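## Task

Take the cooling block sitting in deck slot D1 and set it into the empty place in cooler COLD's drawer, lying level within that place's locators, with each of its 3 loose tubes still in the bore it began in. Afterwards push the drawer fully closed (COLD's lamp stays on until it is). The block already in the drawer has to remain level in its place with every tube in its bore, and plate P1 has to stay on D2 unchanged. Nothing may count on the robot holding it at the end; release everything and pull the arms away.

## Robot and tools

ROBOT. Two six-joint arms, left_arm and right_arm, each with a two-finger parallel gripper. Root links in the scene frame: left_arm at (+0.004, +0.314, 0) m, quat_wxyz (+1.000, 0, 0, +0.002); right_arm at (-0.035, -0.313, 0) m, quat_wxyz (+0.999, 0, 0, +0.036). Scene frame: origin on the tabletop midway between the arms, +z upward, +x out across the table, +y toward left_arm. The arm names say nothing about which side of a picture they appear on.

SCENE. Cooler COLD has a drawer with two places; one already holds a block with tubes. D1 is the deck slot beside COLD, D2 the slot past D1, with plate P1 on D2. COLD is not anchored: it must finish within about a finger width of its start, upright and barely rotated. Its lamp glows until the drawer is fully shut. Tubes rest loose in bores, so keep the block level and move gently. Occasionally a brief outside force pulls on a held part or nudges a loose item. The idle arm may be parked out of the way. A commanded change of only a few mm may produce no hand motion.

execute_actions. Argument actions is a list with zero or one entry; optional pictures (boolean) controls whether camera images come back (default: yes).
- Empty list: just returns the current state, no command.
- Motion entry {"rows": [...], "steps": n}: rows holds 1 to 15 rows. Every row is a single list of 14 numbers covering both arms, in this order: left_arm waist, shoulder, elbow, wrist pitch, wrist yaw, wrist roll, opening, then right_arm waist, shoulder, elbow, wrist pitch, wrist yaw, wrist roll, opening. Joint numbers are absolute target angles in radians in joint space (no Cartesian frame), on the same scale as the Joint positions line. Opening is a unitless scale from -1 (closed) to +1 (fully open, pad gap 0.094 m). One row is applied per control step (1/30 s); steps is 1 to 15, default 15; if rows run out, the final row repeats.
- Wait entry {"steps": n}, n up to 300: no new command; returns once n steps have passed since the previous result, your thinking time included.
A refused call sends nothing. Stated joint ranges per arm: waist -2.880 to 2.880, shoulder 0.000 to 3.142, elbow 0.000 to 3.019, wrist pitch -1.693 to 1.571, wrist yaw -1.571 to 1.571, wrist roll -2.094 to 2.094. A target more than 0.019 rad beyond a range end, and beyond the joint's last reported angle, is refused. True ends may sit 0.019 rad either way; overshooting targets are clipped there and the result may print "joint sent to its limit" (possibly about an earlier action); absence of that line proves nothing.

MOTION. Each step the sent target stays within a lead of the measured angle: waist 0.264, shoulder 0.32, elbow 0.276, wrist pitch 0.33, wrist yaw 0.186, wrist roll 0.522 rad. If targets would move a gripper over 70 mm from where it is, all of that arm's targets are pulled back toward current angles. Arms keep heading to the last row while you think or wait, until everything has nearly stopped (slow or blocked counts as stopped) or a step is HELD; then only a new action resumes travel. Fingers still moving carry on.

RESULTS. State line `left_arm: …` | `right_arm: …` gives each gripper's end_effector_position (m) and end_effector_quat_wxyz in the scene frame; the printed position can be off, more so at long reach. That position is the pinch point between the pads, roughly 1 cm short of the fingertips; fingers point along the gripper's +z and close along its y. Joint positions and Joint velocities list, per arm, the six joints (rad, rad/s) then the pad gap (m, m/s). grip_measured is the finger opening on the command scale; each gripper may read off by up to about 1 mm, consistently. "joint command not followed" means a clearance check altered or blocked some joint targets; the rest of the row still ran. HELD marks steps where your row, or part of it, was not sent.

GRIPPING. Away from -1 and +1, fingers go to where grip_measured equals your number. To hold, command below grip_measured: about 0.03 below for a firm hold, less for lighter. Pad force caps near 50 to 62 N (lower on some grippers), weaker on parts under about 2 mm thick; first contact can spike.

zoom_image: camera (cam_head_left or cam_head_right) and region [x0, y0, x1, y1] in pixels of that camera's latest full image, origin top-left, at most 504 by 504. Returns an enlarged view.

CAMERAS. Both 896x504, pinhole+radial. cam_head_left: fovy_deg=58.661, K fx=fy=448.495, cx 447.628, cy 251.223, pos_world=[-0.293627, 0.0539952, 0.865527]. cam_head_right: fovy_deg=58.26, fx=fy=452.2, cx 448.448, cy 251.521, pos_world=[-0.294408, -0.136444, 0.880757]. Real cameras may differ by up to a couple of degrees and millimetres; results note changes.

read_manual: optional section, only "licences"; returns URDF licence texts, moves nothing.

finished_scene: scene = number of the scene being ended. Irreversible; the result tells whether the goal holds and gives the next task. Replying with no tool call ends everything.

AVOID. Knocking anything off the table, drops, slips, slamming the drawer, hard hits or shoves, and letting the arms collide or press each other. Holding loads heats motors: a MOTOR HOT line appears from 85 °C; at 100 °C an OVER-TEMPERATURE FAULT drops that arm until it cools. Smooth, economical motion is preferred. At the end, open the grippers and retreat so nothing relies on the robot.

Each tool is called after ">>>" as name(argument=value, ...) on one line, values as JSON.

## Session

>>> execute_actions(actions=[])

Scene clock: 0.00 s of 10800.00 s.
left_arm: end_effector_position=(+0.5295, +0.3097, +0.4685) grip_measured=+1.000 end_effector_quat_wxyz=(+0.689, +0.005, +0.725, -0.005) | right_arm: end_effector_position=(+0.1620, +0.1734, +0.1254) grip_measured=+1.000 end_effector_quat_wxyz=(+0.182, -0.580, +0.785, +0.118)
Joint positions: left_arm=[-0.006  1.066  1.03  -0.014  0.012 -0.     0.094] | right_arm=[ 1.111  1.533  1.091 -0.692 -0.011 -0.087  0.094]
Joint velocities: left_arm=[ 0.005 -0.005  0.007  0.007 -0.022 -0.037  0.   ] | right_arm=[-0.005 -0.015 -0.002  0.017 -0.095 -0.007  0.   ]
Motor temperatures (°C, as the motors report them): left_arm=[17 18 21 21 19 21] | right_arm=[22 20 22 19 18 17]

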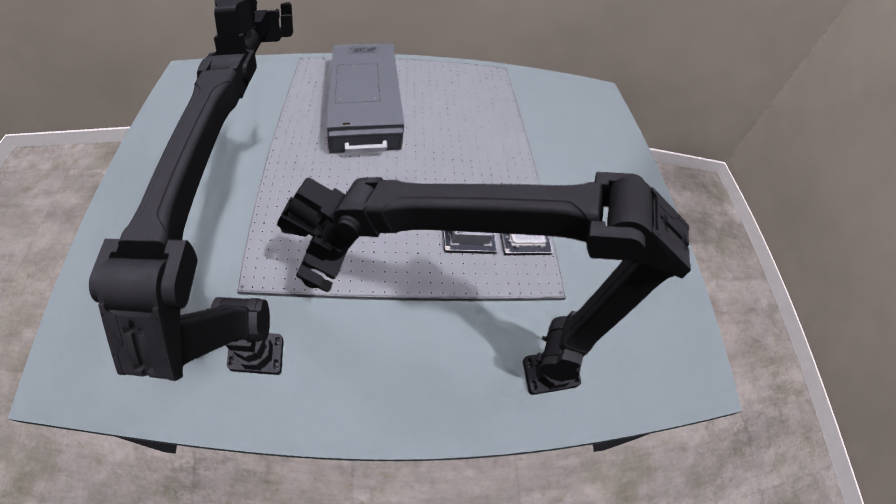

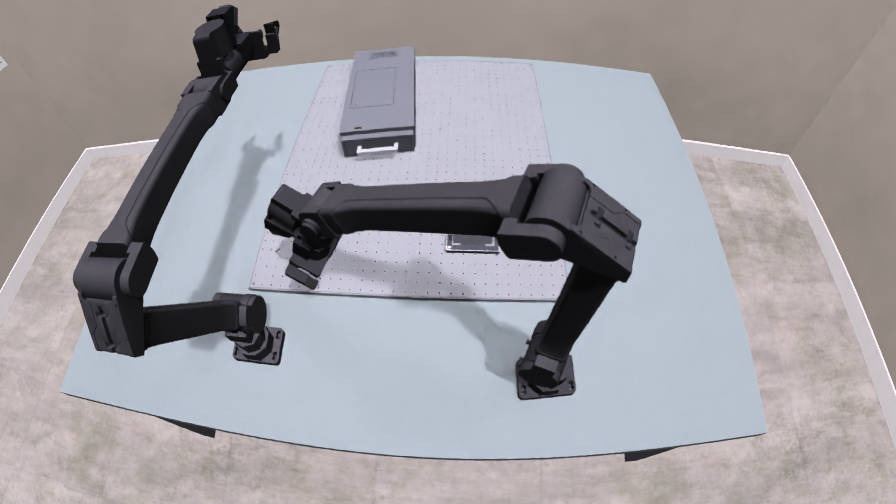

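>>> execute_actions(actions=[{"rows":[[-0.1,1.3,1.2,-0.8,0,1.1,-0.2,-0.15,1.35,1.164,-1.28,0,0.38,1]]}], pictures=false)

>>> execute_actions(actions=[{"rows":[[-0.3,1.55,1.33,-0.87,0,1.11,-0.2,-0.15,1.35,1.164,-1.28,0,0.38,1]]}])

>>> execute_actions(actions=[{"rows":[[-0.39,1.7,1.33,-0.87,0,1.11,-0.2,-0.15,1.35,1.164,-1.28,0,0.38,1]]}], pictures=false)

Scene clock: 2.57 s of 10800.00 s.
left_arm: end_effector_position=(+0.5182, +0.2614, +0.2528) grip_measured=-0.197 end_effector_quat_wxyz=(+0.276, +0.495, +0.813, +0.131) | right_arm: end_effector_position=(+0.2870, -0.0784, +0.1600) grip_measured=+1.000 end_effector_quat_wxyz=(+0.025, -0.177, +0.984, +0.015)
Joint positions: left_arm=[-0.103  1.328  1.166 -0.787  0.001  0.993  0.038] | right_arm=[ 0.556  1.384  1.092 -1.222 -0.005  0.272  0.094]
Joint velocities: left_arm=[-0.005 -0.122 -0.017 -0.022 -0.022  0.725  0.   ] | right_arm=[-1.636 -0.083  0.027 -0.295  0.037  0.374  0.   ]
Motor temperatures (°C, as the motors report them): left_arm=[17 18 22 21 19 21] | right_arm=[22 20 23 19 18 17]
Steps of this call (steps 1 to 62: nothing new was sent; steps 63 to 77: all 15 steps of this action). Readings (joint positions):
63: left_arm=[-0.011 1.074 1.041 -0.057 0.006 0.053] | right_arm=[1.105 1.529 1.092 -0.717 -0.012 -0.057]
64: left_arm=[-0.020 1.090 1.065 -0.126 0.003 0.118] | right_arm=[1.094 1.521 1.092 -0.761 -0.012 -0.022]
66: left_arm=[-0.048 1.144 1.115 -0.268 0.002 0.257] | right_arm=[1.051 1.498 1.092 -0.855 -0.012 0.041]
70: left_arm=[-0.096 1.260 1.166 -0.636 0.002 0.628] | right_arm=[0.909 1.440 1.092 -1.051 -0.009 0.146]
77: the state above

Scene clock: 3.07 s of 10800.00 s.
left_arm: end_effector_position=(+0.5338, +0.1421, +0.1807) grip_measured=-0.197 end_effector_quat_wxyz=(+0.199, +0.631, +0.745, +0.081) | right_arm: end_effector_position=(+0.3572, -0.3613, +0.1712) grip_measured=+1.000 end_effector_quat_wxyz=(+0.022, +0.240, +0.971, +0.000)
Joint positions: left_arm=[-0.315  1.563  1.283 -0.859  0.002  1.093  0.038] | right_arm=[-0.192  1.376  1.116 -1.266  0.005  0.365  0.094]
Joint velocities: left_arm=[ 0.142 -0.063  0.022 -0.002 -0.139 -0.007  0.001] | right_arm=[-0.112 -0.103  0.042 -0.027 -0.022  0.037  0.   ]
Motor temperatures (°C, as the motors report them): left_arm=[17 18 22 21 19 21] | right_arm=[22 20 23 19 18 17]
Steps of this call (steps 1 to 15: all 15 steps of this action). Readings (joint positions):
1: left_arm=[-0.112 1.333 1.171 -0.797 -0.003 1.005] | right_arm=[0.499 1.383 1.093 -1.230 -0.005 0.284]
2: left_arm=[-0.129 1.346 1.186 -0.810 -0.004 1.015] | right_arm=[0.442 1.382 1.094 -1.236 -0.004 0.294]
4: left_arm=[-0.184 1.393 1.223 -0.826 -0.004 1.034] | right_arm=[0.327 1.382 1.094 -1.244 -0.003 0.310]
8: left_arm=[-0.299 1.512 1.282 -0.845 0.001 1.070] | right_arm=[0.094 1.382 1.094 -1.252 -0.003 0.333]
15: the state above

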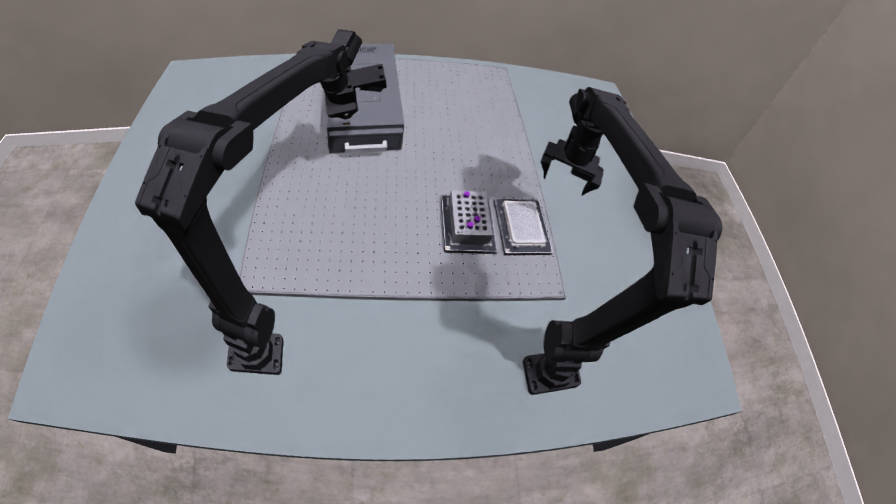

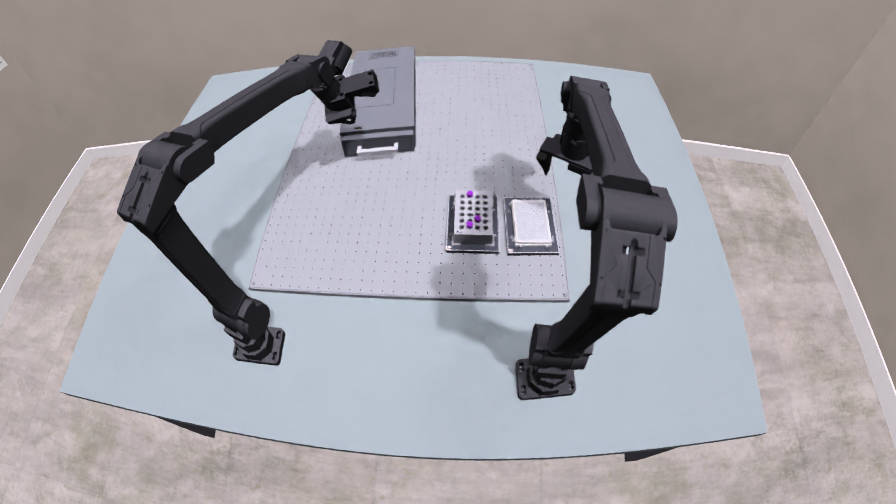

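Scene clock: 3.57 s of 10800.00 s.
left_arm: end_effector_position=(+0.5243, +0.0965, +0.1115) grip_measured=-0.197 end_effector_quat_wxyz=(+0.143, +0.671, +0.725, +0.052) | right_arm: end_effector_position=(+0.3578, -0.3485, +0.1754) grip_measured=+1.000 end_effector_quat_wxyz=(+0.026, +0.228, +0.973, +0.003)
Joint positions: left_arm=[-0.398  1.703  1.297 -0.86   0.     1.099  0.038] | right_arm=[-0.161  1.366  1.117 -1.269  0.002  0.371  0.094]
Joint velocities: left_arm=[ 0.024 -0.015 -0.002 -0.007 -0.125  0.007  0.   ] | right_arm=[-0.015  0.024 -0.007  0.007 -0.051 -0.022  0.   ]
Motor temperatures (°C, as the motors report them): left_arm=[17 18 22 21 19 21] | right_arm=[22 20 23 19 18 17]
Steps of this call (steps 1 to 15: all 15 steps of this action). Readings (joint positions):
1: left_arm=[-0.316 1.569 1.284 -0.860 -0.001 1.094] | right_arm=[-0.192 1.373 1.117 -1.267 0.005 0.367]
2: left_arm=[-0.321 1.580 1.290 -0.860 -0.002 1.094] | right_arm=[-0.187 1.370 1.117 -1.268 0.004 0.368]
4: left_arm=[-0.347 1.616 1.297 -0.860 -0.002 1.095] | right_arm=[-0.176 1.366 1.117 -1.269 0.003 0.369]
8: left_arm=[-0.395 1.686 1.297 -0.860 -0.000 1.098] | right_arm=[-0.161 1.366 1.117 -1.269 0.002 0.370]
15: the state above

>>> execute_actions(actions=[{"rows":[[-0.39,1.75,1.31,-0.82,0,1.11,-0.2,-0.15,1.35,1.164,-1.28,0,0.38,1],[-0.39,1.765,1.31,-0.81,0,1.11,-0.2,-0.15,1.35,1.164,-1.28,0,0.38,1],[-0.39,1.78,1.31,-0.8,0,1.11,-0.2,-0.15,1.35,1.164,-1.28,0,0.38,1],[-0.39,1.795,1.31,-0.79,0,1.11,-0.2,-0.15,1.35,1.164,-1.28,0,0.38,1],[-0.39,1.81,1.31,-0.785,0,1.11,-0.2,-0.15,1.35,1.164,-1.28,0,0.38,1],[-0.39,1.825,1.31,-0.785,0,1.11,-0.2,-0.15,1.35,1.164,-1.28,0,0.38,1],[-0.39,1.838,1.31,-0.785,0,1.11,-0.2,-0.15,1.35,1.164,-1.28,0,0.38,1]]}], pictures=false)

>>> execute_actions(actions=[{"rows":[[-0.4,1.82,1.29,-0.83,0,1.1,-0.4,-0.15,1.35,1.164,-1.28,0,0.38,1],[-0.41,1.81,1.29,-0.85,0,1.09,-0.4,-0.15,1.35,1.164,-1.28,0,0.38,1],[-0.415,1.81,1.29,-0.875,0,1.08,-0.4,-0.15,1.35,1.164,-1.28,0,0.38,1],[-0.42,1.8,1.29,-0.9,0,1.07,-0.4,-0.15,1.35,1.164,-1.28,0,0.38,1],[-0.425,1.8,1.29,-0.92,0,1.06,-0.4,-0.15,1.35,1.164,-1.28,0,0.38,1]]}])

Scene clock: 7.70 s of 10800.00 s.
left_arm: end_effector_position=(+0.5311, +0.0944, +0.0439) grip_measured=-0.197 end_effector_quat_wxyz=(+0.109, +0.674, +0.729, +0.040) | right_arm: end_effector_position=(+0.3578, -0.3485, +0.1754) grip_measured=+1.000 end_effector_quat_wxyz=(+0.026, +0.228, +0.973, +0.003)
Joint positions: left_arm=[-0.397  1.834  1.297 -0.801  0.     1.099  0.038] | right_arm=[-0.161  1.366  1.117 -1.269  0.002  0.371  0.094]
Joint velocities: left_arm=[-0.024  0.005 -0.002 -0.007  0.007 -0.051  0.   ] | right_arm=[-0.005  0.005  0.007 -0.017 -0.022 -0.022  0.   ]
Motor temperatures (°C, as the motors report them): left_arm=[17 18 23 21 19 21] | right_arm=[22 20 24 19 18 17]
Steps of this call (steps 1 to 15: the robot went on to your last target; steps 16 to 90: nothing new was sent; then 0.63 s passed at rest; steps 91 to 105: all 15 steps of this action). Readings (joint positions):
91: left_arm=[-0.397 1.704 1.297 -0.855 0.000 1.099] | right_arm=[-0.161 1.366 1.117 -1.269 0.002 0.371]
92: left_arm=[-0.397 1.707 1.297 -0.847 0.000 1.099] | right_arm=[-0.161 1.366 1.117 -1.269 0.002 0.371]
94: left_arm=[-0.397 1.718 1.297 -0.824 0.000 1.099] | right_arm=[-0.161 1.366 1.117 -1.269 0.002 0.371]
98: left_arm=[-0.397 1.771 1.297 -0.801 0.000 1.099] | right_arm=[-0.161 1.366 1.117 -1.269 0.002 0.371]
105: the state above

Scene clock: 8.20 s of 10800.00 s.
left_arm: end_effector_position=(+0.5012, +0.0905, +0.0483) grip_measured=-0.398 end_effector_quat_wxyz=(+0.065, +0.678, +0.732, +0.022) | right_arm: end_effector_position=(+0.3578, -0.3485, +0.1754) grip_measured=+1.000 end_effector_quat_wxyz=(+0.026, +0.228, +0.973, +0.003)
Joint positions: left_arm=[-0.424  1.816  1.297 -0.913 -0.001  1.072  0.028] | right_arm=[-0.161  1.366  1.117 -1.269  0.002  0.371  0.094]
Joint velocities: left_arm=[ 0.005 -0.005  0.022 -0.002 -0.022 -0.037  0.001] | right_arm=[-0.024 -0.005  0.002  0.012 -0.007 -0.095  0.   ]
Motor temperatures (°C, as the motors report them): left_arm=[17 18 23 21 19 21] | right_arm=[22 20 25 19 18 17]
Steps of this call (steps 1 to 15: all 15 steps of this action). Readings (joint positions):
1: left_arm=[-0.397 1.834 1.297 -0.804 0.000 1.099] | right_arm=[-0.161 1.366 1.117 -1.269 0.002 0.371]
2: left_arm=[-0.397 1.833 1.297 -0.805 -0.002 1.099] | right_arm=[-0.161 1.366 1.117 -1.269 0.002 0.371]
4: left_arm=[-0.398 1.830 1.297 -0.818 -0.003 1.096] | right_arm=[-0.161 1.366 1.117 -1.269 0.002 0.371]
8: left_arm=[-0.413 1.819 1.297 -0.891 -0.002 1.082] | right_arm=[-0.161 1.366 1.117 -1.269 0.002 0.371]
15: the state above

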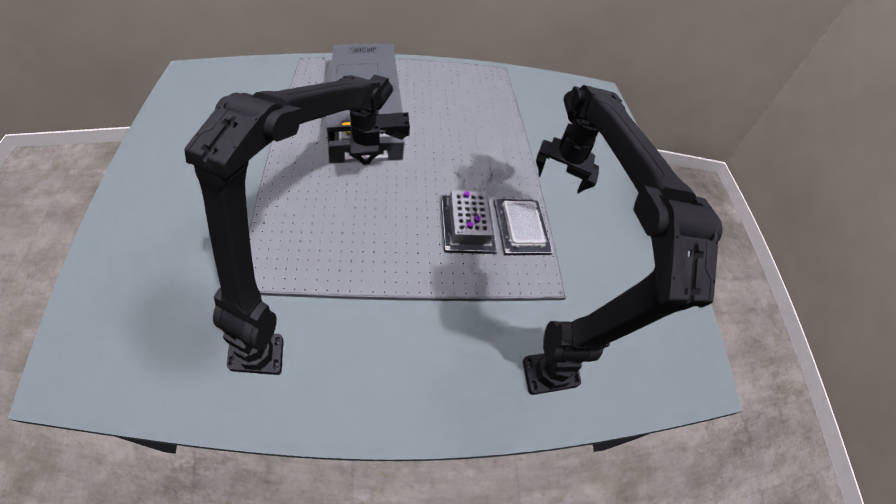

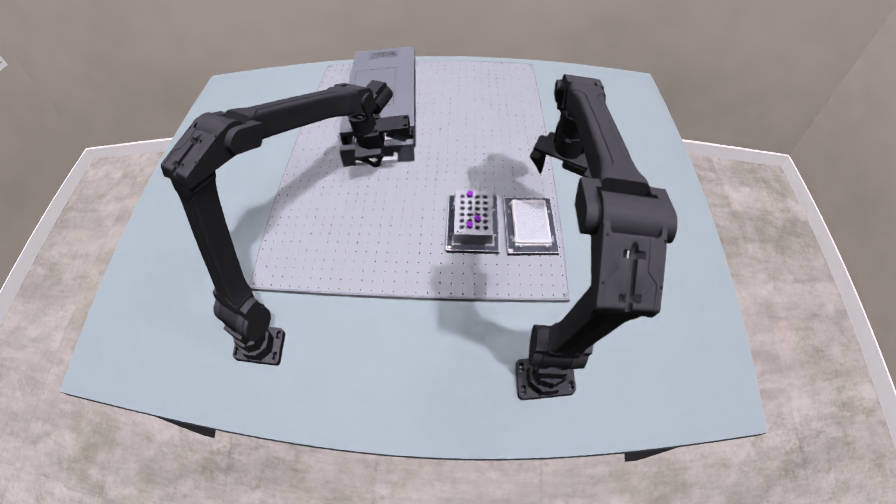

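>>> execute_actions(actions=[{"rows":[[-0.43,1.78,1.27,-0.89,0,1.05,-0.4,-0.15,1.35,1.164,-1.28,0,0.38,1],[-0.435,1.765,1.245,-0.87,0,1.04,-0.4,-0.15,1.35,1.164,-1.28,0,0.38,1],[-0.44,1.75,1.22,-0.86,0,1.03,-0.4,-0.15,1.35,1.164,-1.28,0,0.38,1],[-0.45,1.73,1.195,-0.855,0,1.02,-0.4,-0.15,1.35,1.164,-1.28,0,0.38,1],[-0.46,1.715,1.17,-0.85,0,1.01,-0.4,-0.15,1.35,1.164,-1.28,0,0.38,1],[-0.465,1.695,1.145,-0.845,0,1,-0.4,-0.15,1.35,1.164,-1.28,0,0.38,1],[-0.475,1.68,1.12,-0.84,0,0.99,-0.4,-0.15,1.35,1.164,-1.28,0,0.38,1],[-0.485,1.66,1.095,-0.83,0,0.98,-0.4,-0.15,1.35,1.164,-1.28,0,0.38,1],[-0.495,1.645,1.07,-0.825,0,0.97,-0.4,-0.15,1.35,1.164,-1.28,0,0.38,1],[-0.505,1.625,1.045,-0.82,0,0.96,-0.4,-0.15,1.35,1.164,-1.28,0,0.38,1],[-0.515,1.61,1.024,-0.815,0,0.95,-0.4,-0.15,1.35,1.164,-1.28,0,0.38,1],[-0.53,1.59,1,-0.81,0,0.93,-0.4,-0.15,1.35,1.164,-1.28,0,0.38,1],[-0.54,1.57,0.98,-0.81,0,0.92,-0.4,-0.15,1.35,1.164,-1.28,0,0.38,1],[-0.55,1.555,0.96,-0.81,0,0.91,-0.4,-0.15,1.35,1.164,-1.28,0,0.38,1],[-0.565,1.54,0.94,-0.8,0,0.9,-0.4,-0.15,1.35,1.164,-1.28,0,0.38,1]]}], pictures=false)

>>> execute_actions(actions=[{"rows":[[-0.575,1.52,0.92,-0.8,0,0.89,-0.4,-0.15,1.35,1.164,-1.28,0,0.38,1],[-0.59,1.505,0.9,-0.8,0,0.87,-0.4,-0.15,1.35,1.164,-1.28,0,0.38,1],[-0.605,1.485,0.88,-0.8,0,0.86,-0.4,-0.15,1.35,1.164,-1.28,0,0.38,1],[-0.62,1.47,0.86,-0.8,0,0.85,-0.4,-0.15,1.35,1.164,-1.28,0,0.38,1],[-0.63,1.455,0.84,-0.79,0,0.84,-0.4,-0.15,1.35,1.164,-1.28,0,0.38,1],[-0.645,1.44,0.825,-0.79,0,0.83,-0.4,-0.15,1.35,1.164,-1.28,0,0.38,1],[-0.655,1.43,0.81,-0.79,0,0.82,-0.4,-0.15,1.35,1.164,-1.28,0,0.38,1],[-0.665,1.42,0.8,-0.79,0,0.81,-0.4,-0.15,1.35,1.164,-1.28,0,0.38,1],[-0.675,1.41,0.79,-0.79,0,0.8,-0.4,-0.15,1.35,1.164,-1.28,0,0.38,1],[-0.685,1.4,0.78,-0.79,0,0.79,-0.4,-0.15,1.35,1.164,-1.28,0,0.38,1],[-0.69,1.39,0.77,-0.79,0,0.79,-0.4,-0.15,1.35,1.164,-1.28,0,0.38,1]]}])

Scene clock: 17.00 s of 10800.00 s.
left_arm: end_effector_position=(+0.3908, +0.0865, +0.0525) grip_measured=-0.398 end_effector_quat_wxyz=(+0.077, +0.675, +0.734, +0.018) | right_arm: end_effector_position=(+0.3578, -0.3485, +0.1754) grip_measured=+1.000 end_effector_quat_wxyz=(+0.026, +0.228, +0.973, +0.003)
Joint positions: left_arm=[-0.534  1.58   0.988 -0.821 -0.003  0.956  0.028] | right_arm=[-0.161  1.366  1.117 -1.269  0.002  0.371  0.094]
Joint velocities: left_arm=[-0.415 -0.532 -0.608  0.051  0.037 -0.3   -0.   ] | right_arm=[ 0.005 -0.015 -0.007  0.002 -0.007  0.037  0.   ]
Motor temperatures (°C, as the motors report them): left_arm=[17 19 23 21 19 21] | right_arm=[22 21 26 19 18 17]
Steps of this call (steps 1 to 15: the robot went on to your last target; steps 16 to 90: nothing new was sent; then 5.30 s passed at rest; steps 91 to 105: all 15 steps of this action). Readings (joint positions):
91: left_arm=[-0.424 1.815 1.295 -0.911 -0.001 1.070] | right_arm=[-0.161 1.366 1.117 -1.269 0.002 0.371]
92: left_arm=[-0.424 1.811 1.287 -0.902 -0.001 1.066] | right_arm=[-0.161 1.366 1.117 -1.269 0.002 0.371]
94: left_arm=[-0.427 1.791 1.253 -0.878 -0.001 1.056] | right_arm=[-0.161 1.366 1.117 -1.269 0.002 0.371]
98: left_arm=[-0.447 1.724 1.165 -0.834 -0.003 1.027] | right_arm=[-0.161 1.366 1.117 -1.269 0.002 0.371]
105: the state above

Scene clock: 17.50 s of 10800.00 s.
left_arm: end_effector_position=(+0.2884, +0.0775, +0.0498) grip_measured=-0.398 end_effector_quat_wxyz=(+0.072, +0.682, +0.728, +0.002) | right_arm: end_effector_position=(+0.3578, -0.3485, +0.1754) grip_measured=+1.000 end_effector_quat_wxyz=(+0.026, +0.228, +0.973, +0.003)
Joint positions: left_arm=[-0.693  1.399  0.778 -0.807  0.004  0.814  0.028] | right_arm=[-0.161  1.366  1.117 -1.269  0.002  0.371  0.094]
Joint velocities: left_arm=[-0.054 -0.034 -0.046 -0.022 -0.037 -0.081 -0.001] | right_arm=[ 0.005 -0.015 -0.007 -0.007 -0.007  0.007  0.   ]
Motor temperatures (°C, as the motors report them): left_arm=[17 19 23 21 19 21] | right_arm=[22 21 26 19 18 17]
Steps of this call (steps 1 to 15: all 15 steps of this action). Readings (joint positions):
1: left_arm=[-0.549 1.562 0.966 -0.819 -0.002 0.946] | right_arm=[-0.161 1.366 1.117 -1.269 0.002 0.371]
2: left_arm=[-0.563 1.546 0.946 -0.818 -0.002 0.933] | right_arm=[-0.161 1.366 1.117 -1.269 0.002 0.371]
4: left_arm=[-0.591 1.513 0.907 -0.815 -0.002 0.909] | right_arm=[-0.161 1.366 1.117 -1.269 0.002 0.371]
8: left_arm=[-0.643 1.451 0.836 -0.807 -0.001 0.866] | right_arm=[-0.161 1.366 1.117 -1.269 0.002 0.371]
15: the state above

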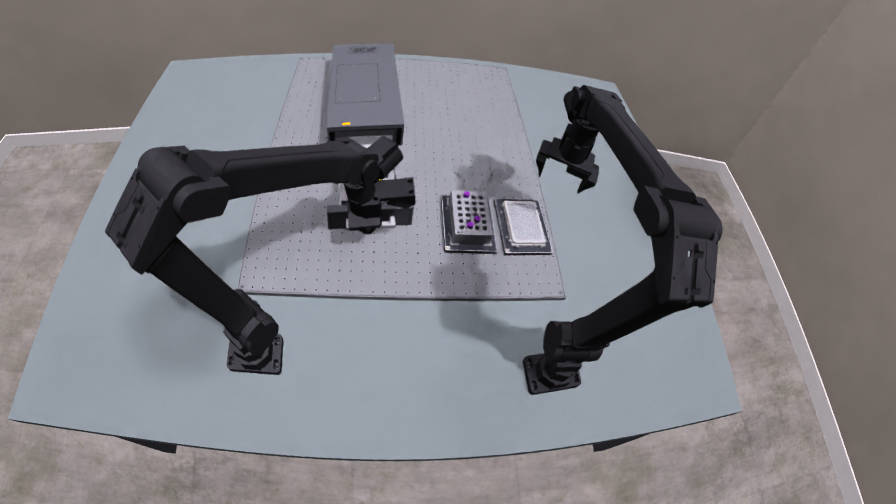

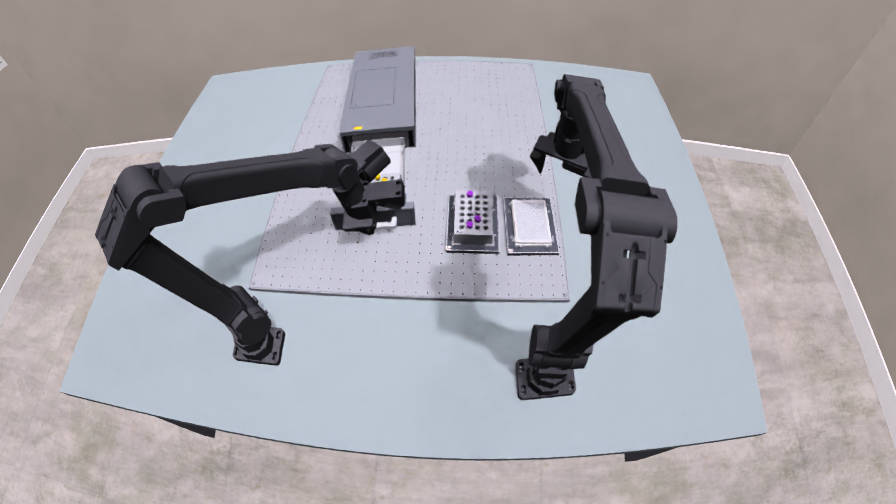

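>>> execute_actions(actions=[{"rows":[[-0.72,1.39,0.77,-0.85,0,0.78,-0.4,0,1.4,1.164,-1.28,0,0.41,1]],"steps":10}], pictures=false)

>>> execute_actions(actions=[{"rows":[[-0.7,1.375,0.84,-0.85,0,0.78,-0.3,0.05,1.4,1.164,-1.28,0,0.41,1],[-0.7,1.365,0.86,-0.88,0,0.78,-0.3,0.1,1.4,1.164,-1.28,0,0.41,1],[-0.7,1.35,0.88,-0.92,0,0.78,-0.3,0.13,1.4,1.164,-1.28,0,0.41,1],[-0.7,1.335,0.9,-0.97,0,0.78,-0.3,0.15,1.4,1.164,-1.28,0,0.41,1],[-0.7,1.315,0.93,-1.02,0,0.78,-0.3,0.15,1.4,1.164,-1.28,0,0.41,1],[-0.7,1.285,0.955,-1.08,0,0.78,-0.3,0.15,1.4,1.164,-1.28,0,0.41,1]]}], pictures=false)

>>> execute_actions(actions=[{"rows":[[0.4,1.1,0.9,-1.1,0,0.8,-1,0.305,1.43,1.15,-1.22,0,0.41,1]]}], pictures=false)

>>> execute_actions(actions=[{"rows":[[0.4,1.1,0.9,-1.1,0,0.8,-1,0.314,1.495,1.06,-1.105,0,0.41,1]]}])

>>> zoom_image(camera="cam_head_right", region=[410, 148, 530, 268])

>>> zoom_image(camera="cam_head_left", region=[300, 90, 440, 230])

Scene clock: 22.43 s of 10800.00 s.
left_arm: end_effector_position=(+0.2817, +0.0785, +0.0491) grip_measured=-0.398 end_effector_quat_wxyz=(+0.060, +0.679, +0.732, +0.006) | right_arm: end_effector_position=(+0.3593, -0.2773, +0.1666) grip_measured=+1.000 end_effector_quat_wxyz=(+0.014, +0.153, +0.988, +0.004)
Joint positions: left_arm=[-0.708  1.398  0.778 -0.83  -0.006  0.792  0.028] | right_arm=[ 0.018  1.391  1.118 -1.27  -0.002  0.397  0.094]
Joint velocities: left_arm=[-0.015 -0.005 -0.007 -0.012 -0.051 -0.037 -0.001] | right_arm=[-0.063 -0.024  0.007 -0.007 -0.081 -0.007  0.   ]
Motor temperatures (°C, as the motors report them): left_arm=[17 19 23 21 19 21] | right_arm=[22 21 27 19 18 17]
Steps of this call (steps 1 to 30: the robot went on to your last target; steps 31 to 90: nothing new was sent; then 1.60 s passed at rest; steps 91 to 100: all 10 steps of this action). Readings (joint positions):
91: left_arm=[-0.695 1.398 0.778 -0.812 0.001 0.800] | right_arm=[-0.151 1.367 1.117 -1.269 0.005 0.378]
92: left_arm=[-0.698 1.398 0.778 -0.821 0.001 0.798] | right_arm=[-0.131 1.370 1.118 -1.270 0.006 0.383]
94: left_arm=[-0.706 1.398 0.778 -0.830 -0.004 0.795] | right_arm=[-0.067 1.378 1.118 -1.270 0.004 0.390]
98: left_arm=[-0.708 1.398 0.778 -0.830 -0.006 0.792] | right_arm=[0.017 1.391 1.118 -1.270 -0.002 0.395]
100: the state above

Scene clock: 22.93 s of 10800.00 s.
left_arm: end_effector_position=(+0.2875, +0.0734, +0.1387) grip_measured=-0.303 end_effector_quat_wxyz=(+0.079, +0.677, +0.731, +0.004) | right_arm: end_effector_position=(+0.3503, -0.2221, +0.1666) grip_measured=+1.000 end_effector_quat_wxyz=(+0.013, +0.084, +0.996, +0.005)
Joint positions: left_arm=[-0.706  1.269  0.92  -1.063 -0.002  0.791  0.033] | right_arm=[ 0.16   1.391  1.118 -1.27  -0.001  0.401  0.094]
Joint velocities: left_arm=[-0.005 -0.015 -0.002 -0.037 -0.022  0.007 -0.   ] | right_arm=[-0.005 -0.005 -0.012 -0.002 -0.051  0.007  0.   ]
Motor temperatures (°C, as the motors report them): left_arm=[17 19 23 21 19 21] | right_arm=[22 21 27 19 18 17]
Steps of this call (steps 1 to 15: all 15 steps of this action). Readings (joint positions):
1: left_arm=[-0.707 1.398 0.779 -0.831 -0.004 0.792] | right_arm=[0.018 1.391 1.118 -1.270 -0.002 0.398]
2: left_arm=[-0.707 1.398 0.783 -0.841 -0.003 0.792] | right_arm=[0.023 1.391 1.118 -1.270 -0.000 0.399]
4: left_arm=[-0.707 1.392 0.802 -0.891 -0.004 0.792] | right_arm=[0.054 1.391 1.118 -1.270 0.002 0.401]
8: left_arm=[-0.706 1.343 0.871 -1.029 -0.002 0.792] | right_arm=[0.143 1.391 1.118 -1.270 -0.000 0.401]
15: the state above

Scene clock: 23.43 s of 10800.00 s.
left_arm: end_effector_position=(+0.3517, +0.4104, +0.1911) grip_measured=-0.988 end_effector_quat_wxyz=(+0.129, +0.254, +0.956, +0.076) | right_arm: end_effector_position=(+0.3404, -0.1582, +0.1550) grip_measured=+1.000 end_effector_quat_wxyz=(+0.016, +0.006, +1.000, +0.007)
Joint positions: left_arm=[ 0.269  1.107  0.913 -1.075  0.     0.792  0.001] | right_arm=[ 0.319  1.422  1.118 -1.232 -0.001  0.403  0.094]
Joint velocities: left_arm=[ 2.271 -0.015  0.017 -0.076 -0.022  0.022 -0.001] | right_arm=[-0.005 -0.015  0.007 -0.002 -0.022  0.007  0.   ]
Motor temperatures (°C, as the motors report them): left_arm=[17 19 23 21 19 21] | right_arm=[22 21 27 19 18 17]
Steps of this call (steps 1 to 15: all 15 steps of this action). Readings (joint positions):
1: left_arm=[-0.692 1.264 0.919 -1.065 0.005 0.792] | right_arm=[0.169 1.393 1.118 -1.263 0.003 0.402]
2: left_arm=[-0.660 1.254 0.915 -1.068 0.007 0.792] | right_arm=[0.187 1.396 1.118 -1.253 0.004 0.403]
4: left_arm=[-0.555 1.217 0.913 -1.073 0.006 0.792] | right_arm=[0.242 1.406 1.118 -1.238 0.003 0.403]
8: left_arm=[-0.278 1.138 0.913 -1.074 0.004 0.792] | right_arm=[0.318 1.422 1.118 -1.232 -0.001 0.403]
15: the state above

Scene clock: 23.93 s of 10800.00 s.
left_arm: end_effector_position=(+0.3334, +0.4548, +0.1903) grip_measured=-0.988 end_effector_quat_wxyz=(+0.119, +0.190, +0.971, +0.082) | right_arm: end_effector_position=(+0.3407, -0.1581, +0.0995) grip_measured=+1.000 end_effector_quat_wxyz=(-0.001, +0.006, +1.000, +0.000)
Joint positions: left_arm=[ 0.402  1.107  0.913 -1.087 -0.001  0.792  0.001] | right_arm=[ 0.319  1.502  1.047 -1.118 -0.001  0.403  0.094]
Joint velocities: left_arm=[-0.005  0.005  0.002  0.007 -0.007 -0.022  0.   ] | right_arm=[-0.005  0.005  0.002 -0.002 -0.007 -0.051  0.   ]
Motor temperatures (°C, as the motors report them): left_arm=[17 19 23 21 19 21] | right_arm=[22 21 27 19 18 17]
Steps of this call (steps 1 to 15: all 15 steps of this action). Readings (joint positions):
1: left_arm=[0.341 1.107 0.913 -1.077 -0.002 0.792] | right_arm=[0.319 1.425 1.110 -1.209 -0.001 0.403]
2: left_arm=[0.396 1.107 0.913 -1.079 -0.005 0.792] | right_arm=[0.319 1.428 1.098 -1.172 -0.001 0.403]
4: left_arm=[0.443 1.107 0.913 -1.084 -0.007 0.792] | right_arm=[0.319 1.452 1.076 -1.133 -0.001 0.403]
8: left_arm=[0.416 1.107 0.913 -1.087 -0.002 0.792] | right_arm=[0.319 1.497 1.050 -1.121 -0.001 0.403]
15: the state above

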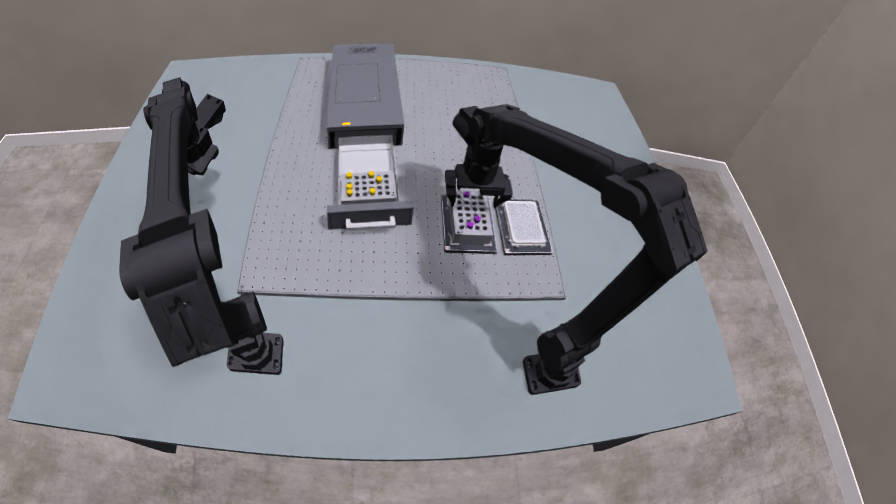

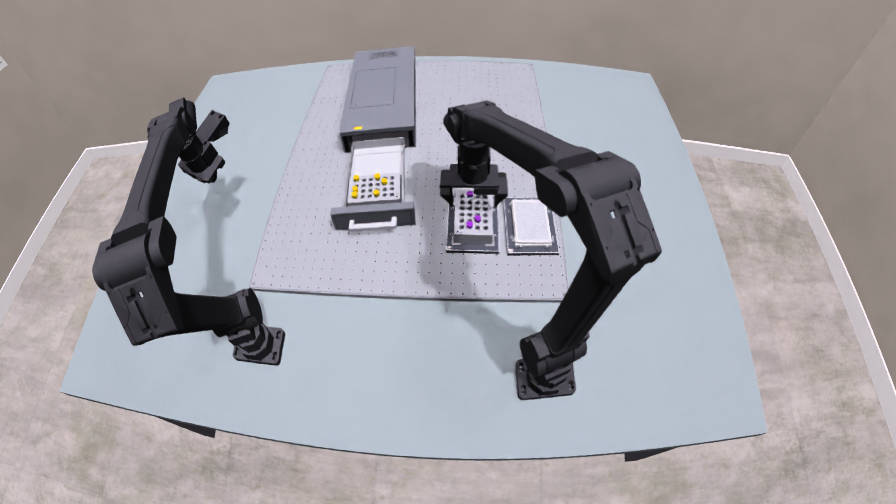

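Region (410, 148, 530, 268) of cam_head_right's 896x504 image, scaled by 4.200, with more detail than that image has.

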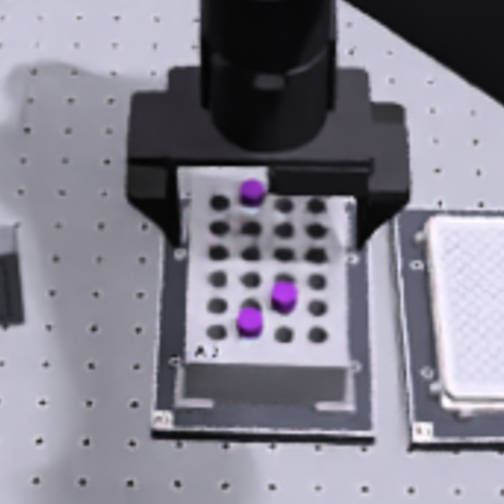

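Region (300, 90, 440, 230) of cam_head_left's 896x504 image, scaled by 3.600, with more detail than that image has.

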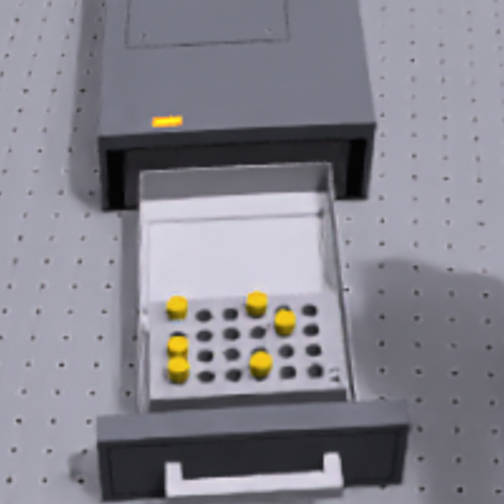

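>>> execute_actions(actions=[{"rows":[[0.4,1.1,0.9,-1.1,0,0.8,-1,0.314,1.52,1.04,-1.085,0,0.41,1],[0.4,1.1,0.9,-1.1,0,0.8,-1,0.314,1.53,1.03,-1.065,0,0.41,1],[0.4,1.1,0.9,-1.1,0,0.8,-1,0.314,1.54,1.02,-1.045,0,0.41,1],[0.4,1.1,0.9,-1.1,0,0.8,-1,0.314,1.55,1.01,-1.025,0,0.41,1],[0.4,1.1,0.9,-1.1,0,0.8,-1,0.314,1.558,1,-1,0,0.41,1],[0.4,1.1,0.9,-1.1,0,0.8,-1,0.314,1.565,0.993,-0.98,0,0.41,1]]}], pictures=false)

>>> execute_actions(actions=[{"rows":[[0.4,1.1,0.9,-1.1,0,0.8,-1,0.314,1.565,0.993,-0.98,0,0.41,0.9],[0.4,1.1,0.9,-1.1,0,0.8,-1,0.314,1.565,0.993,-0.98,0,0.41,0.85],[0.4,1.1,0.9,-1.1,0,0.8,-1,0.314,1.565,0.993,-0.98,0,0.41,0.8],[0.4,1.1,0.9,-1.1,0,0.8,-1,0.314,1.565,0.993,-0.98,0,0.41,0.75]],"steps":10}])

Scene clock: 27.80 s of 10800.00 s.
left_arm: end_effector_position=(+0.3334, +0.4548, +0.1903) grip_measured=-0.988 end_effector_quat_wxyz=(+0.119, +0.190, +0.971, +0.082) | right_arm: end_effector_position=(+0.3402, -0.1583, +0.0541) grip_measured=+1.000 end_effector_quat_wxyz=(-0.002, +0.006, +1.000, -0.000)
Joint positions: left_arm=[ 0.402  1.107  0.913 -1.087 -0.001  0.792  0.001] | right_arm=[ 0.319  1.565  0.984 -0.994 -0.001  0.403  0.094]
Joint velocities: left_arm=[-0.005 -0.005 -0.017 -0.002 -0.095  0.051  0.   ] | right_arm=[-0.024 -0.015 -0.002  0.046  0.051 -0.022  0.   ]
Motor temperatures (°C, as the motors report them): left_arm=[17 19 24 21 19 21] | right_arm=[22 21 26 19 18 17]
Steps of this call (steps 1 to 15: the robot went on to your last target; steps 16 to 90: nothing new was sent; then 0.37 s passed at rest; steps 91 to 105: all 15 steps of this action). Readings (joint positions):
91: left_arm=[0.402 1.107 0.913 -1.087 -0.001 0.792] | right_arm=[0.319 1.502 1.046 -1.113 -0.001 0.403]
92: left_arm=[0.402 1.107 0.913 -1.087 -0.001 0.792] | right_arm=[0.319 1.502 1.042 -1.103 -0.001 0.403]
94: left_arm=[0.402 1.107 0.913 -1.087 -0.001 0.792] | right_arm=[0.319 1.507 1.030 -1.070 -0.001 0.403]
98: left_arm=[0.402 1.107 0.913 -1.087 -0.001 0.792] | right_arm=[0.319 1.541 0.997 -1.005 -0.001 0.403]
105: the state above

Scene clock: 28.13 s of 10800.00 s.
left_arm: end_effector_position=(+0.3334, +0.4548, +0.1903) grip_measured=-0.988 end_effector_quat_wxyz=(+0.119, +0.190, +0.971, +0.082) | right_arm: end_effector_position=(+0.3405, -0.1582, +0.0541) grip_measured=+0.816 end_effector_quat_wxyz=(-0.001, +0.006, +1.000, -0.000)
Joint positions: left_arm=[ 0.402  1.107  0.913 -1.087 -0.001  0.792  0.001] | right_arm=[ 0.319  1.565  0.984 -0.993 -0.001  0.403  0.085]
Joint velocities: left_arm=[-0.005 -0.005 -0.007 -0.017 -0.095  0.022  0.   ] | right_arm=[ 0.005 -0.005  0.022 -0.002  0.022 -0.037  0.   ]
Motor temperatures (°C, as the motors report them): left_arm=[17 19 24 21 19 21] | right_arm=[22 21 26 19 18 17]
Steps of this call (steps 1 to 10: all 10 steps of this action). Readings (joint positions):
1: left_arm=[0.402 1.107 0.913 -1.087 -0.001 0.792] | right_arm=[0.319 1.565 0.984 -0.993 -0.001 0.403]
2: left_arm=[0.402 1.107 0.913 -1.087 -0.001 0.792] | right_arm=[0.319 1.565 0.984 -0.993 -0.001 0.403]
4: left_arm=[0.402 1.107 0.913 -1.087 -0.001 0.792] | right_arm=[0.319 1.565 0.984 -0.993 -0.001 0.403]
8: left_arm=[0.402 1.107 0.913 -1.087 -0.001 0.792] | right_arm=[0.319 1.565 0.984 -0.993 -0.001 0.403]
10: the state above

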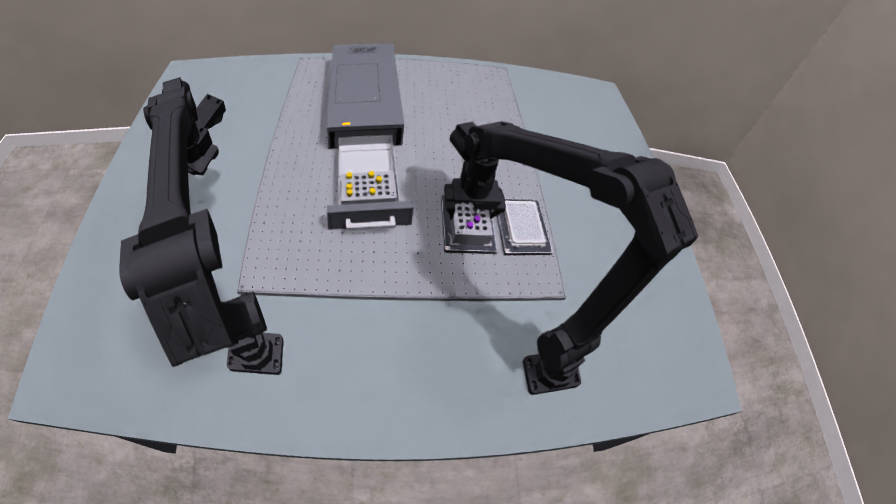

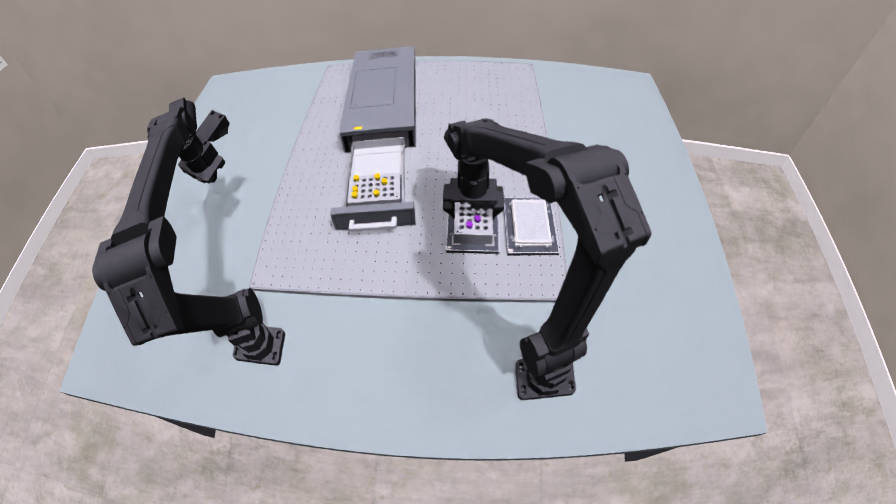

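>>> execute_actions(actions=[{"rows":[[0.4,1.1,0.9,-1.1,0,0.8,-1,0.319,1.53,1.06,-1,0,0.4,0.75],[0.4,1.1,0.9,-1.1,0,0.8,-1,0.319,1.51,1.09,-1,0,0.4,0.75],[0.4,1.1,0.9,-1.1,0,0.8,-1,0.319,1.495,1.11,-1.01,0,0.4,0.75],[0.4,1.1,0.9,-1.1,0,0.8,-1,0.319,1.485,1.125,-1.03,0,0.4,0.75],[0.4,1.1,0.9,-1.1,0,0.8,-1,0.319,1.475,1.14,-1.05,0,0.4,0.75],[0.4,1.1,0.9,-1.1,0,0.8,-1,0.319,1.465,1.155,-1.07,0,0.4,0.75],[0.4,1.1,0.9,-1.1,0,0.8,-1,0.319,1.46,1.17,-1.09,0,0.4,0.75],[0.4,1.1,0.9,-1.1,0,0.8,-1,0.319,1.455,1.19,-1.115,0,0.4,0.75],[0.4,1.1,0.9,-1.1,0,0.8,-1,0.319,1.45,1.21,-1.14,0,0.4,0.75],[0.4,1.1,0.9,-1.1,0,0.8,-1,0.319,1.45,1.23,-1.165,0,0.4,0.75],[0.4,1.1,0.9,-1.1,0,0.8,-1,0.319,1.45,1.25,-1.19,0,0.4,0.75],[0.4,1.1,0.9,-1.1,0,0.8,-1,0.319,1.45,1.27,-1.21,0,0.4,0.75],[0.4,1.1,0.9,-1.1,0,0.8,-1,0.319,1.45,1.3,-1.24,0,0.4,0.75]]}], pictures=false)

>>> execute_actions(actions=[{"rows":[[0.4,1.1,0.9,-1.1,0,0.8,-1,0.33,1.5,1.4,-1.3,0,0,0.75]]}], pictures=false)

>>> execute_actions(actions=[{"rows":[[0.4,1.1,0.9,-1.1,0,0.8,-1,0.38,1.62,1.58,-1.36,0,-0.5,0.75]]}], pictures=false)

>>> execute_actions(actions=[{"rows":[[0.4,1.1,0.9,-1.1,0,0.8,-1,0.44,1.77,1.79,-1.41,0,-1.035,0.75]]}])

Scene clock: 35.53 s of 10800.00 s.
left_arm: end_effector_position=(+0.3334, +0.4548, +0.1903) grip_measured=-0.988 end_effector_quat_wxyz=(+0.119, +0.190, +0.971, +0.082) | right_arm: end_effector_position=(+0.3463, -0.1559, +0.0897) grip_measured=+0.816 end_effector_quat_wxyz=(-0.028, +0.006, +1.000, -0.011)
Joint positions: left_arm=[ 0.402  1.107  0.913 -1.087 -0.001  0.792  0.001] | right_arm=[ 0.319  1.564  1.09  -1.156 -0.001  0.403  0.085]
Joint velocities: left_arm=[ 0.005 -0.015 -0.002 -0.002 -0.022  0.007  0.001] | right_arm=[-0.005  0.005  0.305 -0.393 -0.007 -0.037  0.   ]
Motor temperatures (°C, as the motors report them): left_arm=[17 18 24 21 19 21] | right_arm=[22 21 26 19 18 17]
Steps of this call (steps 1 to 15: the robot went on to your last target; steps 16 to 90: nothing new was sent; then 3.90 s passed at rest; steps 91 to 105: all 15 steps of this action). Readings (joint positions):
91: left_arm=[0.402 1.107 0.913 -1.087 -0.001 0.792] | right_arm=[0.319 1.564 0.986 -0.993 -0.001 0.403]
92: left_arm=[0.402 1.107 0.913 -1.087 -0.001 0.792] | right_arm=[0.319 1.564 0.989 -0.995 -0.001 0.403]
94: left_arm=[0.402 1.107 0.913 -1.087 -0.001 0.792] | right_arm=[0.319 1.564 0.993 -1.003 -0.001 0.403]
98: left_arm=[0.402 1.107 0.913 -1.087 -0.001 0.792] | right_arm=[0.319 1.564 1.017 -1.045 -0.001 0.403]
105: the state above

Scene clock: 36.03 s of 10800.00 s.
left_arm: end_effector_position=(+0.3334, +0.4548, +0.1903) grip_measured=-0.988 end_effector_quat_wxyz=(+0.119, +0.190, +0.971, +0.082) | right_arm: end_effector_position=(+0.3917, -0.1371, +0.1624) grip_measured=+0.816 end_effector_quat_wxyz=(+0.011, -0.166, +0.986, +0.003)
Joint positions: left_arm=[ 0.402  1.107  0.913 -1.087 -0.001  0.792  0.001] | right_arm=[ 0.319  1.565  1.297 -1.28  -0.001  0.057  0.085]
Joint velocities: left_arm=[-0.005  0.005 -0.017  0.007  0.037 -0.051 -0.   ] | right_arm=[-0.005 -0.005  0.212 -0.051 -0.022 -0.3   -0.001]
Motor temperatures (°C, as the motors report them): left_arm=[17 18 24 21 19 21] | right_arm=[22 21 26 19 18 17]
Steps of this call (steps 1 to 15: all 15 steps of this action). Readings (joint positions):
1: left_arm=[0.402 1.107 0.913 -1.087 -0.001 0.792] | right_arm=[0.319 1.565 1.104 -1.174 -0.001 0.371]
2: left_arm=[0.402 1.107 0.913 -1.087 -0.001 0.792] | right_arm=[0.319 1.565 1.119 -1.193 -0.001 0.336]
4: left_arm=[0.402 1.107 0.913 -1.087 -0.001 0.792] | right_arm=[0.319 1.565 1.151 -1.223 -0.001 0.274]
8: left_arm=[0.402 1.107 0.913 -1.087 -0.001 0.792] | right_arm=[0.319 1.565 1.216 -1.256 -0.001 0.173]
15: the state above

Scene clock: 36.53 s of 10800.00 s.
left_arm: end_effector_position=(+0.3334, +0.4548, +0.1903) grip_measured=-0.988 end_effector_quat_wxyz=(+0.119, +0.190, +0.971, +0.082) | right_arm: end_effector_position=(+0.4283, -0.0909, +0.1915) grip_measured=+0.816 end_effector_quat_wxyz=(+0.026, -0.440, +0.898, +0.001)
Joint positions: left_arm=[ 0.402  1.107  0.913 -1.087 -0.001  0.792  0.001] | right_arm=[ 0.375  1.663  1.493 -1.349 -0.002 -0.464  0.085]
Joint velocities: left_arm=[-0.015  0.005  0.002 -0.002  0.066 -0.007 -0.   ] | right_arm=[-0.005 -0.015  0.002 -0.066  0.051 -0.154 -0.002]
Motor temperatures (°C, as the motors report them): left_arm=[17 18 24 21 19 21] | right_arm=[22 21 26 19 18 17]
Steps of this call (steps 1 to 15: all 15 steps of this action). Readings (joint positions):
1: left_arm=[0.402 1.107 0.913 -1.087 -0.001 0.792] | right_arm=[0.320 1.572 1.313 -1.293 -0.000 0.001]
2: left_arm=[0.402 1.107 0.913 -1.087 -0.001 0.792] | right_arm=[0.322 1.585 1.339 -1.315 0.001 -0.064]
4: left_arm=[0.402 1.107 0.913 -1.087 -0.001 0.792] | right_arm=[0.330 1.616 1.393 -1.336 0.001 -0.180]
8: left_arm=[0.402 1.107 0.913 -1.087 -0.001 0.792] | right_arm=[0.353 1.660 1.474 -1.339 0.001 -0.353]
15: the state above

Scene clock: 37.03 s of 10800.00 s.
left_arm: end_effector_position=(+0.3334, +0.4548, +0.1903) grip_measured=-0.988 end_effector_quat_wxyz=(+0.119, +0.190, +0.971, +0.082) | right_arm: end_effector_position=(+0.4651, -0.0322, +0.1876) grip_measured=+0.816 end_effector_quat_wxyz=(+0.023, -0.686, +0.727, -0.005)
Joint positions: left_arm=[ 0.402  1.107  0.913 -1.087 -0.001  0.792  0.001] | right_arm=[ 0.439  1.825  1.703 -1.402 -0.002 -1.001  0.085]
Joint velocities: left_arm=[ 0.005 -0.005  0.007 -0.007 -0.022  0.051 -0.   ] | right_arm=[ 0.005 -0.005 -0.002 -0.002 -0.007 -0.256 -0.   ]
Motor temperatures (°C, as the motors report them): left_arm=[17 18 24 21 19 21] | right_arm=[22 21 26 19 18 17]
Steps of this call (steps 1 to 15: all 15 steps of this action). Readings (joint positions):
1: left_arm=[0.402 1.107 0.913 -1.087 -0.001 0.792] | right_arm=[0.376 1.675 1.509 -1.365 -0.000 -0.529]
2: left_arm=[0.402 1.107 0.913 -1.087 -0.001 0.792] | right_arm=[0.378 1.695 1.541 -1.392 0.002 -0.603]
4: left_arm=[0.402 1.107 0.913 -1.087 -0.001 0.792] | right_arm=[0.386 1.747 1.612 -1.405 0.003 -0.728]
8: left_arm=[0.402 1.107 0.913 -1.087 -0.001 0.792] | right_arm=[0.413 1.819 1.700 -1.400 0.002 -0.902]
15: the state above

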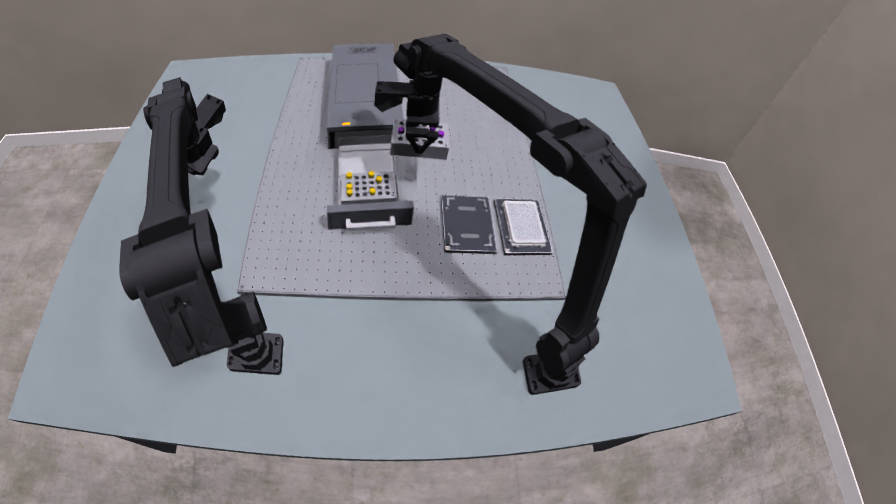

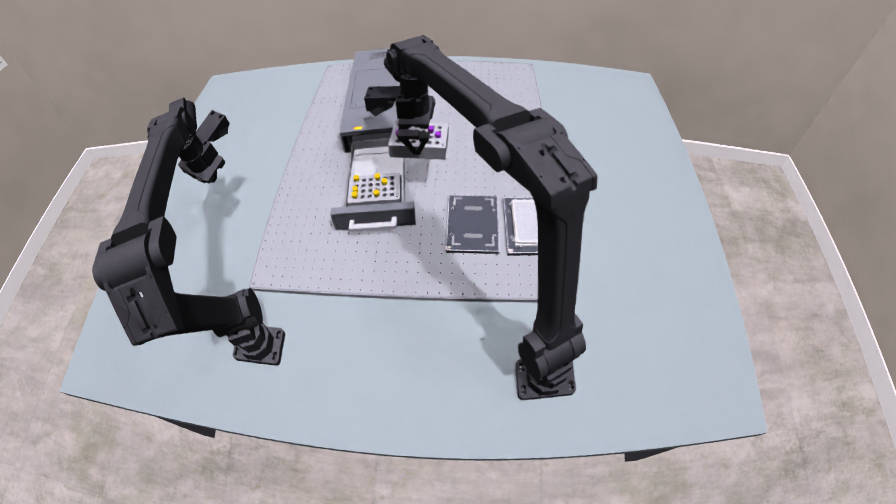

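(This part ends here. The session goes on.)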